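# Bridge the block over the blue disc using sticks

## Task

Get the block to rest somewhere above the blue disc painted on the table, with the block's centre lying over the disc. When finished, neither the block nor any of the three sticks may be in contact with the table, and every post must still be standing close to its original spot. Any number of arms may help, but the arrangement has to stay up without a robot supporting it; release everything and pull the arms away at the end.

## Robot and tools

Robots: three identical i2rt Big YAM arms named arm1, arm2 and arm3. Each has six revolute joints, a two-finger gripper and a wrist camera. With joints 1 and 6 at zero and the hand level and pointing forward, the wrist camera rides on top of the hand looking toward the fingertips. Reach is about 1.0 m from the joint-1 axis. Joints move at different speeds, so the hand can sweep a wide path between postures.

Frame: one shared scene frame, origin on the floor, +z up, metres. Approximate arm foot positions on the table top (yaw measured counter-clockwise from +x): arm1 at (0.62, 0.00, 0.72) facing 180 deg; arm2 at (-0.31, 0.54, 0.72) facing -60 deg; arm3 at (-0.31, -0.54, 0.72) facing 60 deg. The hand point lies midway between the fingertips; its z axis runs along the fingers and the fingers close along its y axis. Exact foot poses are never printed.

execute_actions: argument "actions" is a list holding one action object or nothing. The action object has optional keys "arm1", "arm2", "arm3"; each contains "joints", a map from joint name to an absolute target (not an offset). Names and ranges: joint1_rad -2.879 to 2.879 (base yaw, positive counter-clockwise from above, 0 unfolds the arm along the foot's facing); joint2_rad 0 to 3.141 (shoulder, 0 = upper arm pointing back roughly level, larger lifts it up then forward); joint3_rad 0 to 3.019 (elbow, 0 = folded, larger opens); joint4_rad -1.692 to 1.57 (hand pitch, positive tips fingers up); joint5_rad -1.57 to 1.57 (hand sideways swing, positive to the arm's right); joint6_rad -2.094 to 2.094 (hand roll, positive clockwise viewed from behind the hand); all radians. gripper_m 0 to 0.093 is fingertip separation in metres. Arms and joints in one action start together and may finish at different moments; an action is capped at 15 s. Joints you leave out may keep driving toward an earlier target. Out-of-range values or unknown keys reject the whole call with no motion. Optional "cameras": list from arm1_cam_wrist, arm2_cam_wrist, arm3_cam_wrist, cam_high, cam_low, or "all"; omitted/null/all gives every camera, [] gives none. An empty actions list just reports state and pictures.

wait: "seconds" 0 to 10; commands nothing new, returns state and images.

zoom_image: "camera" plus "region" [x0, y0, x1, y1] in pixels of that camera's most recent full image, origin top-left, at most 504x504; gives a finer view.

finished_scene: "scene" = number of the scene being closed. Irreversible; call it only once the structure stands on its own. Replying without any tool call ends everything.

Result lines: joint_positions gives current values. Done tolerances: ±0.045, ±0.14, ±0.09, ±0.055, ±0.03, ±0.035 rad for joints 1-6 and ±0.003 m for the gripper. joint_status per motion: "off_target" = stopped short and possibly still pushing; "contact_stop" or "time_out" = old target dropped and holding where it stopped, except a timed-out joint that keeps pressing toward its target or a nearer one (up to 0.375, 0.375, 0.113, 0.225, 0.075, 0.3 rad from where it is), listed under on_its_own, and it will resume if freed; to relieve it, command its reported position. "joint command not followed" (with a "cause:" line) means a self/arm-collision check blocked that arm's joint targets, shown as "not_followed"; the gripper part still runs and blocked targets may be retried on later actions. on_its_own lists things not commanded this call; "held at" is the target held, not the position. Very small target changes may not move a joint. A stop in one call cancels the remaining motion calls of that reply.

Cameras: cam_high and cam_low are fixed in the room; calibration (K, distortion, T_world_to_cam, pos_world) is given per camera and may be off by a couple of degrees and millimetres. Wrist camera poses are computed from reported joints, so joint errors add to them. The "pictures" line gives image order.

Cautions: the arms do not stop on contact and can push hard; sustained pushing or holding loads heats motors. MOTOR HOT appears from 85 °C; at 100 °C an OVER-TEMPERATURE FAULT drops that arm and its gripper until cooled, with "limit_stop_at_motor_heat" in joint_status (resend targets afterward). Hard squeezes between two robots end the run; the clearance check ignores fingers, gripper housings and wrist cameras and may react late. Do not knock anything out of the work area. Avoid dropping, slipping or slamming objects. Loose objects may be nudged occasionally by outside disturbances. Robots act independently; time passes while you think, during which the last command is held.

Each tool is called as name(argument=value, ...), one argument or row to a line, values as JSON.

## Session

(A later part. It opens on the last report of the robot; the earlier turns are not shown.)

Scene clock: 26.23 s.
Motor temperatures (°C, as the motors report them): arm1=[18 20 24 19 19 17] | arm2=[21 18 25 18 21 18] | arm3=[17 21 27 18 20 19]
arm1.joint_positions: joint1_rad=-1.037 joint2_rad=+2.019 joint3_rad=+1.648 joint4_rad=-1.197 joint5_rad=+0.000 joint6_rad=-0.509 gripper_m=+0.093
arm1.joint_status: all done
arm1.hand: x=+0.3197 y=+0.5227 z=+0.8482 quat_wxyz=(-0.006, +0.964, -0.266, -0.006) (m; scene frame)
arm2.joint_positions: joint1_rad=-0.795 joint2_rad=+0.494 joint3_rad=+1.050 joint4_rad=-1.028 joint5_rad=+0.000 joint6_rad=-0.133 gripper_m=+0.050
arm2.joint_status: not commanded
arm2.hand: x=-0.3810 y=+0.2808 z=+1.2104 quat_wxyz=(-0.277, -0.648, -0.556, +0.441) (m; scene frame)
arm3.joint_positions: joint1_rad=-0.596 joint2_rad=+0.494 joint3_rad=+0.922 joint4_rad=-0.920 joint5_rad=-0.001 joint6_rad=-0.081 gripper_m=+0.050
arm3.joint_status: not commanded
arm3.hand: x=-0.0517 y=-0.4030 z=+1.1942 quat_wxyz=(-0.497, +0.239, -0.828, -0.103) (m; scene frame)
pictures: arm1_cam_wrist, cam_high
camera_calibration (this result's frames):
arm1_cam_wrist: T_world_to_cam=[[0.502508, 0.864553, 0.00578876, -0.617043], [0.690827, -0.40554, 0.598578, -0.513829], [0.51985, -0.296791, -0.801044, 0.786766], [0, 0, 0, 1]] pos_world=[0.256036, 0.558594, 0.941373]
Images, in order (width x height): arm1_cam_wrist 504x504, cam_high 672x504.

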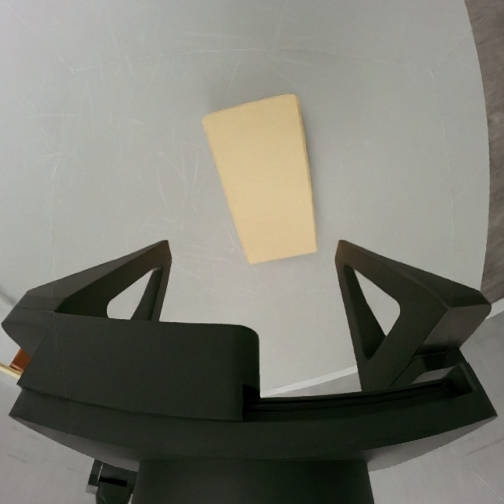

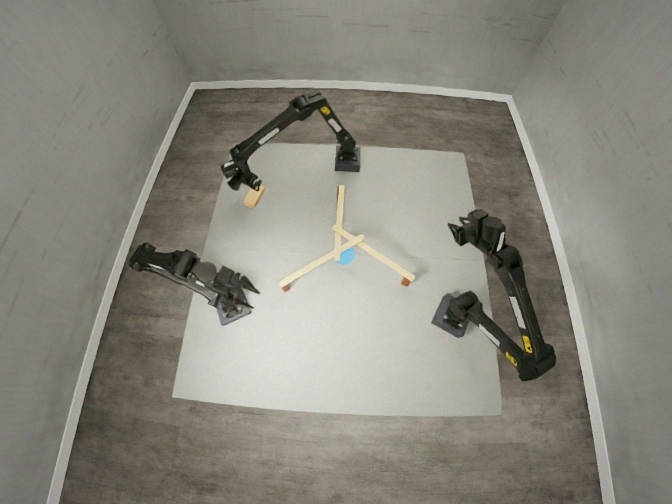

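execute_actions(
  actions=[
    {"arm1":{"joints":{"joint6_rad":-0.73,"joint1_rad":-1.055,"joint2_rad":2.07,"joint4_rad":-1.03}}},
  ],
  cameras=[],
)

execute_actions(
  actions=[
    {"arm1":{"joints":{"joint2_rad":2.165}}},
  ],
  cameras=["arm1_cam_wrist"],
)

Scene clock: 28.97 s.
Motor temperatures (°C, as the motors report them): arm1=[18 21 24 19 19 17] | arm2=[21 18 26 18 21 18] | arm3=[17 21 28 18 20 19]
arm1.joint_positions: joint1_rad=-1.042 joint2_rad=+2.059 joint3_rad=+1.648 joint4_rad=-1.047 joint5_rad=+0.000 joint6_rad=-0.714 gripper_m=+0.093
arm1.joint_status: all done
arm1.hand: x=+0.3058 y=+0.5536 z=+0.8268 quat_wxyz=(-0.049, +0.984, -0.169, -0.040) (m; scene frame)
arm2.joint_positions: joint1_rad=-0.795 joint2_rad=+0.494 joint3_rad=+1.050 joint4_rad=-1.028 joint5_rad=+0.000 joint6_rad=-0.133 gripper_m=+0.050
arm2.joint_status: not commanded
arm2.hand: x=-0.3810 y=+0.2808 z=+1.2104 quat_wxyz=(-0.277, -0.648, -0.556, +0.441) (m; scene frame)
arm3.joint_positions: joint1_rad=-0.596 joint2_rad=+0.494 joint3_rad=+0.922 joint4_rad=-0.920 joint5_rad=-0.001 joint6_rad=-0.081 gripper_m=+0.050
arm3.joint_status: not commanded
arm3.hand: x=-0.0517 y=-0.4030 z=+1.1942 quat_wxyz=(-0.497, +0.239, -0.828, -0.103) (m; scene frame)
pictures: none
No camera images: the call's "cameras" was empty. Leave "cameras" out to get every camera's image.

Scene clock: 30.27 s.
Motor temperatures (°C, as the motors report them): arm1=[18 21 24 19 19 17] | arm2=[21 18 26 18 21 18] | arm3=[17 21 28 18 20 19]
arm1.joint_positions: joint1_rad=-1.042 joint2_rad=+2.172 joint3_rad=+1.648 joint4_rad=-1.045 joint5_rad=+0.000 joint6_rad=-0.715 gripper_m=+0.093
arm1.joint_status: all done
arm1.hand: x=+0.3122 y=+0.5423 z=+0.7579 quat_wxyz=(-0.006, +0.986, -0.169, -0.005) (m; scene frame)
arm2.joint_positions: joint1_rad=-0.795 joint2_rad=+0.494 joint3_rad=+1.050 joint4_rad=-1.028 joint5_rad=+0.000 joint6_rad=-0.133 gripper_m=+0.050
arm2.joint_status: not commanded
arm2.hand: x=-0.3810 y=+0.2808 z=+1.2104 quat_wxyz=(-0.277, -0.648, -0.556, +0.441) (m; scene frame)
arm3.joint_positions: joint1_rad=-0.596 joint2_rad=+0.494 joint3_rad=+0.922 joint4_rad=-0.920 joint5_rad=-0.001 joint6_rad=-0.081 gripper_m=+0.050
arm3.joint_status: not commanded
arm3.hand: x=-0.0517 y=-0.4030 z=+1.1942 quat_wxyz=(-0.497, +0.239, -0.828, -0.103) (m; scene frame)
pictures: arm1_cam_wrist
camera_calibration (this result's frames):
arm1_cam_wrist: T_world_to_cam=[[0.320836, 0.9471, 0.00811782, -0.619532], [0.755906, -0.261213, 0.600311, -0.546521], [0.570675, -0.186465, -0.799725, 0.647422], [0, 0, 0, 1]] pos_world=[0.242419, 0.564722, 0.850872]
Images, in order (width x height): arm1_cam_wrist 504x504.

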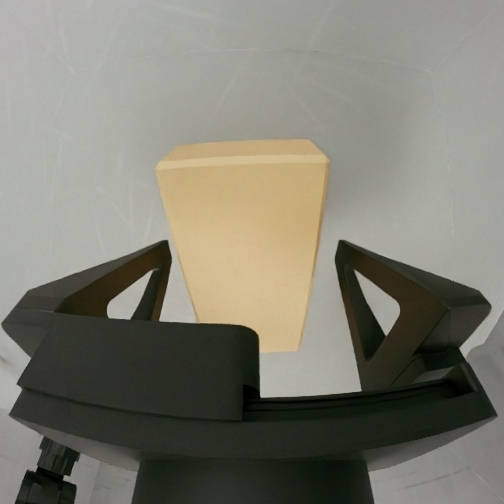

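execute_actions(
  actions=[
    {"arm1":{"joints":{"gripper_m":0}}},
  ],
  cameras=[],
)

execute_actions(
  actions=[
    {"arm1":{"joints":{"joint2_rad":1.75,"joint3_rad":2.01,"joint4_rad":-1.5,"joint6_rad":0.01}}},
  ],
  cameras=[],
)

execute_actions(
  actions=[
    {"arm1":{"joints":{"joint1_rad":0.0,"joint2_rad":1.9}}},
  ],
  cameras=[],
)

execute_actions(
  actions=[
    {"arm1":{"joints":{"joint2_rad":2.02}}},
  ],
  cameras=["arm1_cam_wrist","cam_low","cam_high"],
)

Scene clock: 31.50 s.
Motor temperatures (°C, as the motors report them): arm1=[18 21 24 19 19 17] | arm2=[21 18 26 18 21 18] | arm3=[17 21 28 18 20 19]
arm1.joint_positions: joint1_rad=-1.042 joint2_rad=+2.172 joint3_rad=+1.648 joint4_rad=-1.043 joint5_rad=-0.001 joint6_rad=-0.715 gripper_m=+0.069
arm1.joint_status: gripper_m off_target (ended at +0.069, target +0.000)
arm1.hand: x=+0.3120 y=+0.5426 z=+0.7579 quat_wxyz=(-0.006, +0.986, -0.169, -0.006) (m; scene frame)
arm2.joint_positions: joint1_rad=-0.795 joint2_rad=+0.494 joint3_rad=+1.050 joint4_rad=-1.028 joint5_rad=+0.000 joint6_rad=-0.133 gripper_m=+0.050
arm2.joint_status: not commanded
arm2.hand: x=-0.3810 y=+0.2808 z=+1.2104 quat_wxyz=(-0.277, -0.648, -0.556, +0.441) (m; scene frame)
arm3.joint_positions: joint1_rad=-0.596 joint2_rad=+0.494 joint3_rad=+0.922 joint4_rad=-0.920 joint5_rad=-0.001 joint6_rad=-0.081 gripper_m=+0.050
arm3.joint_status: not commanded
arm3.hand: x=-0.0517 y=-0.4030 z=+1.1942 quat_wxyz=(-0.497, +0.239, -0.828, -0.103) (m; scene frame)
pictures: none
No camera images: the call's "cameras" was empty. Leave "cameras" out to get every camera's image.

Scene clock: 33.40 s.
Motor temperatures (°C, as the motors report them): arm1=[18 22 24 19 19 17] | arm2=[21 18 26 18 21 18] | arm3=[17 21 29 18 20 19]
arm1.joint_positions: joint1_rad=-1.042 joint2_rad=+1.775 joint3_rad=+1.995 joint4_rad=-1.489 joint5_rad=-0.001 joint6_rad=-0.006 gripper_m=+0.069
arm1.joint_status: all done
arm1.hand: x=+0.3208 y=+0.5273 z=+1.1268 quat_wxyz=(-0.079, +0.855, -0.494, -0.136) (m; scene frame)
arm2.joint_positions: joint1_rad=-0.795 joint2_rad=+0.494 joint3_rad=+1.050 joint4_rad=-1.028 joint5_rad=+0.000 joint6_rad=-0.133 gripper_m=+0.050
arm2.joint_status: not commanded
arm2.hand: x=-0.3810 y=+0.2808 z=+1.2104 quat_wxyz=(-0.277, -0.648, -0.556, +0.441) (m; scene frame)
arm3.joint_positions: joint1_rad=-0.596 joint2_rad=+0.494 joint3_rad=+0.922 joint4_rad=-0.920 joint5_rad=-0.001 joint6_rad=-0.081 gripper_m=+0.050
arm3.joint_status: not commanded
arm3.hand: x=-0.0517 y=-0.4030 z=+1.1942 quat_wxyz=(-0.497, +0.239, -0.828, -0.103) (m; scene frame)
pictures: none
No camera images: the call's "cameras" was empty. Leave "cameras" out to get every camera's image.

Scene clock: 35.20 s.
Motor temperatures (°C, as the motors report them): arm1=[19 22 24 19 19 17] | arm2=[21 18 26 18 21 18] | arm3=[17 21 29 18 20 19]
arm1.joint_positions: joint1_rad=+0.002 joint2_rad=+1.948 joint3_rad=+1.995 joint4_rad=-1.489 joint5_rad=-0.003 joint6_rad=-0.003 gripper_m=+0.069
arm1.joint_status: all done
arm1.hand: x=-0.0159 y=+0.0033 z=+1.0186 quat_wxyz=(-0.005, +0.998, -0.003, -0.068) (m; scene frame)
arm2.joint_positions: joint1_rad=-0.795 joint2_rad=+0.494 joint3_rad=+1.050 joint4_rad=-1.028 joint5_rad=+0.000 joint6_rad=-0.133 gripper_m=+0.050
arm2.joint_status: not commanded
arm2.hand: x=-0.3810 y=+0.2808 z=+1.2104 quat_wxyz=(-0.277, -0.648, -0.556, +0.441) (m; scene frame)
arm3.joint_positions: joint1_rad=-0.596 joint2_rad=+0.494 joint3_rad=+0.922 joint4_rad=-0.920 joint5_rad=-0.001 joint6_rad=-0.081 gripper_m=+0.050
arm3.joint_status: not commanded
arm3.hand: x=-0.0517 y=-0.4030 z=+1.1942 quat_wxyz=(-0.497, +0.239, -0.828, -0.103) (m; scene frame)
pictures: none
No camera images: the call's "cameras" was empty. Leave "cameras" out to get every camera's image.

Scene clock: 36.63 s.
Motor temperatures (°C, as the motors report them): arm1=[19 22 24 19 19 17] | arm2=[21 18 27 18 21 18] | arm3=[17 21 29 18 20 19]
arm1.joint_positions: joint1_rad=+0.002 joint2_rad=+2.038 joint3_rad=+1.995 joint4_rad=-1.489 joint5_rad=-0.003 joint6_rad=-0.003 gripper_m=+0.069
arm1.joint_status: all done
arm1.hand: x=-0.0229 y=+0.0040 z=+0.9627 quat_wxyz=(-0.005, +1.000, -0.003, -0.023) (m; scene frame)
arm2.joint_positions: joint1_rad=-0.795 joint2_rad=+0.494 joint3_rad=+1.050 joint4_rad=-1.028 joint5_rad=+0.000 joint6_rad=-0.133 gripper_m=+0.050
arm2.joint_status: not commanded
arm2.hand: x=-0.3810 y=+0.2808 z=+1.2104 quat_wxyz=(-0.277, -0.648, -0.556, +0.441) (m; scene frame)
arm3.joint_positions: joint1_rad=-0.596 joint2_rad=+0.494 joint3_rad=+0.922 joint4_rad=-0.920 joint5_rad=-0.001 joint6_rad=-0.081 gripper_m=+0.050
arm3.joint_status: not commanded
arm3.hand: x=-0.0517 y=-0.4030 z=+1.1942 quat_wxyz=(-0.497, +0.239, -0.828, -0.103) (m; scene frame)
pictures: arm1_cam_wrist, cam_high, cam_low
camera_calibration (this result's frames):
arm1_cam_wrist: T_world_to_cam=[[-0.00662784, 0.999952, 0.00723816, -0.010746], [0.820094, 0.00129364, 0.572227, -0.529302], [0.57219, 0.00972861, -0.820063, 0.920906], [0, 0, 0, 1]] pos_world=[-0.0929274, 0.0024711, 1.05816]
Images, in order (width x height): arm1_cam_wrist 504x504, cam_high 672x504, cam_low 672x504.

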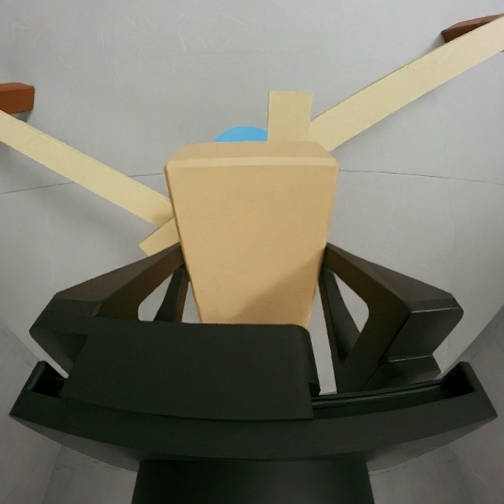

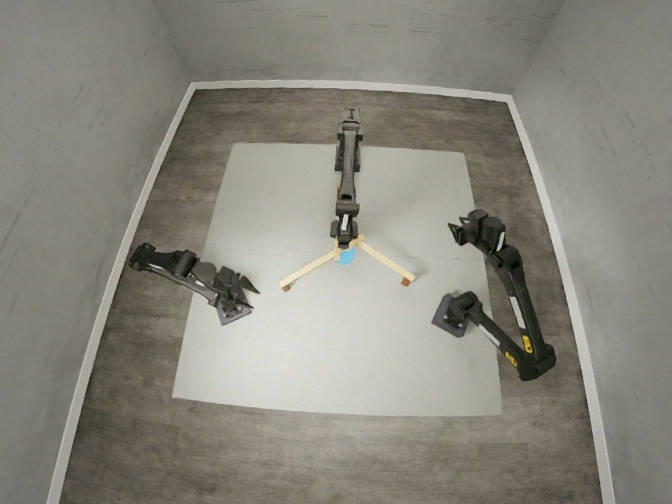

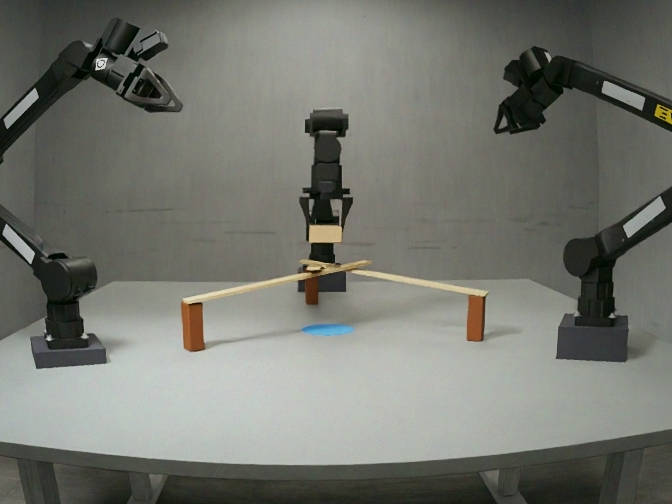

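execute_actions(
  actions=[
    {"arm1":{"joints":{"joint2_rad":2.11,"joint1_rad":0.025,"joint4_rad":-1.445}}},
  ],
  cameras=["cam_low"],
)

zoom_image(
  camera="cam_low",
  region=[250,200,420,340],
)

Scene clock: 38.23 s.
Motor temperatures (°C, as the motors report them): arm1=[19 22 24 19 19 17] | arm2=[21 18 27 18 21 18] | arm3=[17 21 29 18 20 19]
arm1.joint_positions: joint1_rad=+0.014 joint2_rad=+2.119 joint3_rad=+1.995 joint4_rad=-1.457 joint5_rad=+0.000 joint6_rad=-0.003 gripper_m=+0.069
arm1.joint_status: all done
arm1.hand: x=-0.0327 y=-0.0027 z=+0.9118 quat_wxyz=(-0.006, +1.000, +0.003, +0.002) (m; scene frame)
arm2.joint_positions: joint1_rad=-0.795 joint2_rad=+0.494 joint3_rad=+1.050 joint4_rad=-1.028 joint5_rad=+0.000 joint6_rad=-0.133 gripper_m=+0.050
arm2.joint_status: not commanded
arm2.hand: x=-0.3810 y=+0.2808 z=+1.2104 quat_wxyz=(-0.277, -0.648, -0.556, +0.441) (m; scene frame)
arm3.joint_positions: joint1_rad=-0.596 joint2_rad=+0.494 joint3_rad=+0.922 joint4_rad=-0.920 joint5_rad=-0.001 joint6_rad=-0.081 gripper_m=+0.050
arm3.joint_status: not commanded
arm3.hand: x=-0.0517 y=-0.4030 z=+1.1942 quat_wxyz=(-0.497, +0.239, -0.828, -0.103) (m; scene frame)
pictures: cam_low
Images, in order (width x height): cam_low 672x504.

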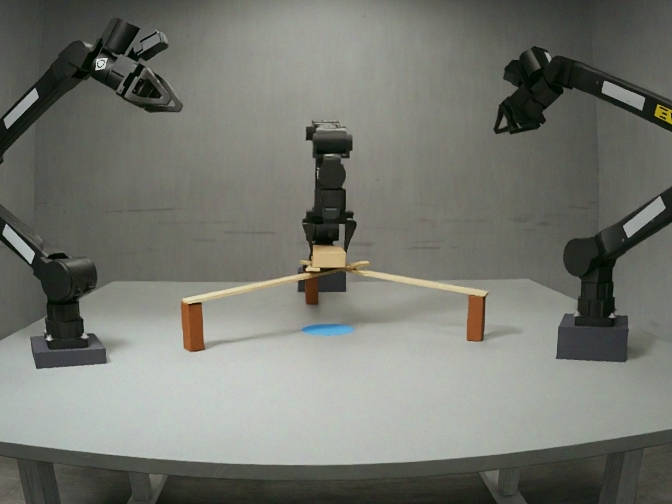

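Region (250, 200, 420, 340) of cam_low's 672x504 image, scaled by 2.965, with more detail than that image has; it fills the top 415 rows of this view, and the rest is white.

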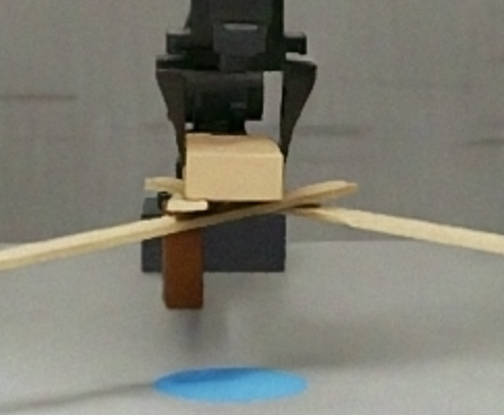

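execute_actions(
  actions=[
    {"arm1":{"joints":{"joint3_rad":1.97}}},
  ],
  cameras=["cam_low"],
)

execute_actions(
  actions=[
    {"arm1":{"joints":{"gripper_m":0.093}}},
  ],
  cameras=[],
)

execute_actions(
  actions=[
    {"arm1":{"joints":{"joint2_rad":1.3}}},
  ],
  cameras=["cam_low","cam_high"],
)

Scene clock: 39.10 s.
Motor temperatures (°C, as the motors report them): arm1=[19 22 24 19 19 17] | arm2=[21 18 27 18 21 18] | arm3=[17 21 30 18 20 19]
arm1.joint_positions: joint1_rad=+0.015 joint2_rad=+2.119 joint3_rad=+1.988 joint4_rad=-1.454 joint5_rad=+0.000 joint6_rad=-0.003 gripper_m=+0.069
arm1.joint_status: all done
arm1.hand: x=-0.0316 y=-0.0029 z=+0.9092 quat_wxyz=(-0.006, +1.000, +0.003, +0.003) (m; scene frame)
arm2.joint_positions: joint1_rad=-0.795 joint2_rad=+0.494 joint3_rad=+1.050 joint4_rad=-1.028 joint5_rad=+0.000 joint6_rad=-0.133 gripper_m=+0.050
arm2.joint_status: not commanded
arm2.hand: x=-0.3810 y=+0.2808 z=+1.2104 quat_wxyz=(-0.277, -0.648, -0.556, +0.441) (m; scene frame)
arm3.joint_positions: joint1_rad=-0.596 joint2_rad=+0.494 joint3_rad=+0.922 joint4_rad=-0.920 joint5_rad=-0.001 joint6_rad=-0.081 gripper_m=+0.050
arm3.joint_status: not commanded
arm3.hand: x=-0.0517 y=-0.4030 z=+1.1942 quat_wxyz=(-0.497, +0.239, -0.828, -0.103) (m; scene frame)
pictures: cam_low
Images, in order (width x height): cam_low 672x504.

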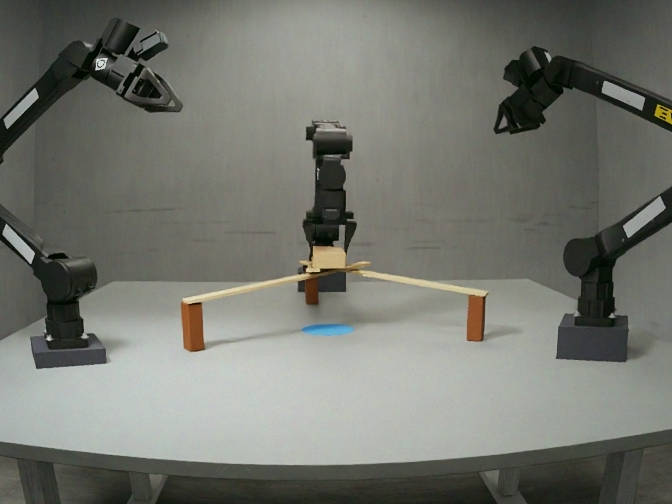

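Scene clock: 39.83 s.
Motor temperatures (°C, as the motors report them): arm1=[19 22 24 19 19 17] | arm2=[21 18 27 18 21 18] | arm3=[17 21 30 18 20 19]
arm1.joint_positions: joint1_rad=+0.015 joint2_rad=+2.119 joint3_rad=+1.975 joint4_rad=-1.454 joint5_rad=+0.000 joint6_rad=-0.003 gripper_m=+0.093
arm1.joint_status: all done
arm1.hand: x=-0.0276 y=-0.0028 z=+0.9042 quat_wxyz=(-0.006, +1.000, +0.003, +0.010) (m; scene frame)
arm2.joint_positions: joint1_rad=-0.795 joint2_rad=+0.494 joint3_rad=+1.050 joint4_rad=-1.028 joint5_rad=+0.000 joint6_rad=-0.133 gripper_m=+0.050
arm2.joint_status: not commanded
arm2.hand: x=-0.3810 y=+0.2808 z=+1.2104 quat_wxyz=(-0.277, -0.648, -0.556, +0.441) (m; scene frame)
arm3.joint_positions: joint1_rad=-0.596 joint2_rad=+0.494 joint3_rad=+0.922 joint4_rad=-0.920 joint5_rad=-0.001 joint6_rad=-0.081 gripper_m=+0.050
arm3.joint_status: not commanded
arm3.hand: x=-0.0517 y=-0.4030 z=+1.1942 quat_wxyz=(-0.497, +0.239, -0.828, -0.103) (m; scene frame)
pictures: none
No camera images: the call's "cameras" was empty. Leave "cameras" out to get every camera's image.

Scene clock: 41.67 s.
Motor temperatures (°C, as the motors report them): arm1=[19 22 24 19 19 17] | arm2=[21 18 27 18 21 18] | arm3=[17 21 30 18 20 19]
arm1.joint_positions: joint1_rad=+0.015 joint2_rad=+1.307 joint3_rad=+1.968 joint4_rad=-1.453 joint5_rad=+0.000 joint6_rad=-0.003 gripper_m=+0.093
arm1.joint_status: all done
arm1.hand: x=+0.1614 y=-0.0077 z=+1.3586 quat_wxyz=(-0.006, +0.924, +0.005, -0.383) (m; scene frame)
arm2.joint_positions: joint1_rad=-0.795 joint2_rad=+0.494 joint3_rad=+1.050 joint4_rad=-1.028 joint5_rad=+0.000 joint6_rad=-0.133 gripper_m=+0.050
arm2.joint_status: not commanded
arm2.hand: x=-0.3810 y=+0.2808 z=+1.2104 quat_wxyz=(-0.277, -0.648, -0.556, +0.441) (m; scene frame)
arm3.joint_positions: joint1_rad=-0.596 joint2_rad=+0.494 joint3_rad=+0.922 joint4_rad=-0.920 joint5_rad=-0.001 joint6_rad=-0.081 gripper_m=+0.050
arm3.joint_status: not commanded
arm3.hand: x=-0.0517 y=-0.4030 z=+1.1942 quat_wxyz=(-0.497, +0.239, -0.828, -0.103) (m; scene frame)
pictures: cam_high, cam_low
Images, in order (width x height): cam_high 672x504, cam_low 672x504.

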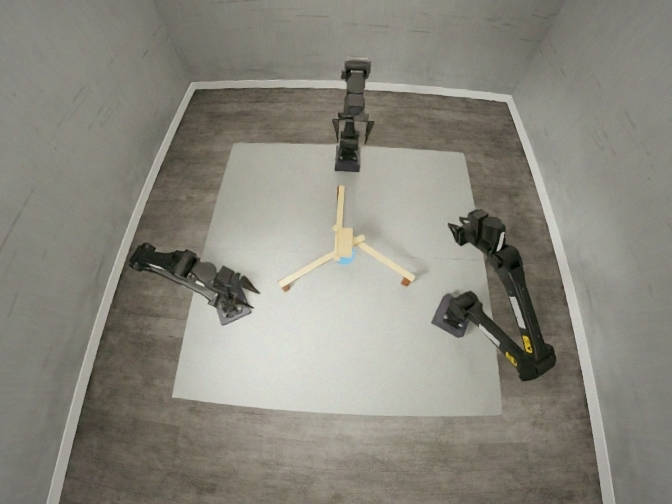

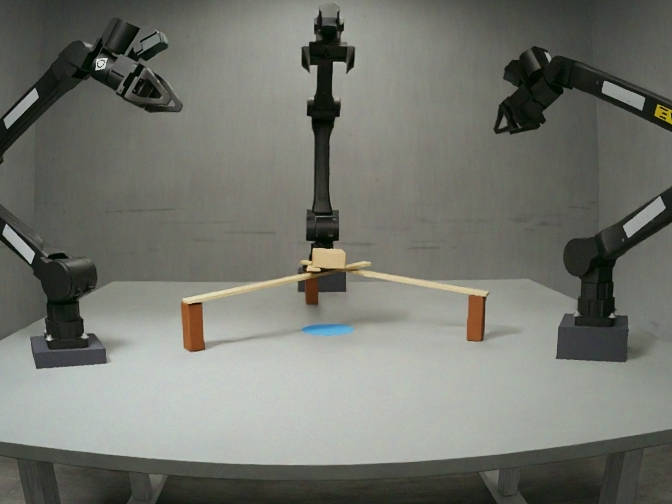

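finished_scene(
  scene=2,
)

The scene is finished: the task was done.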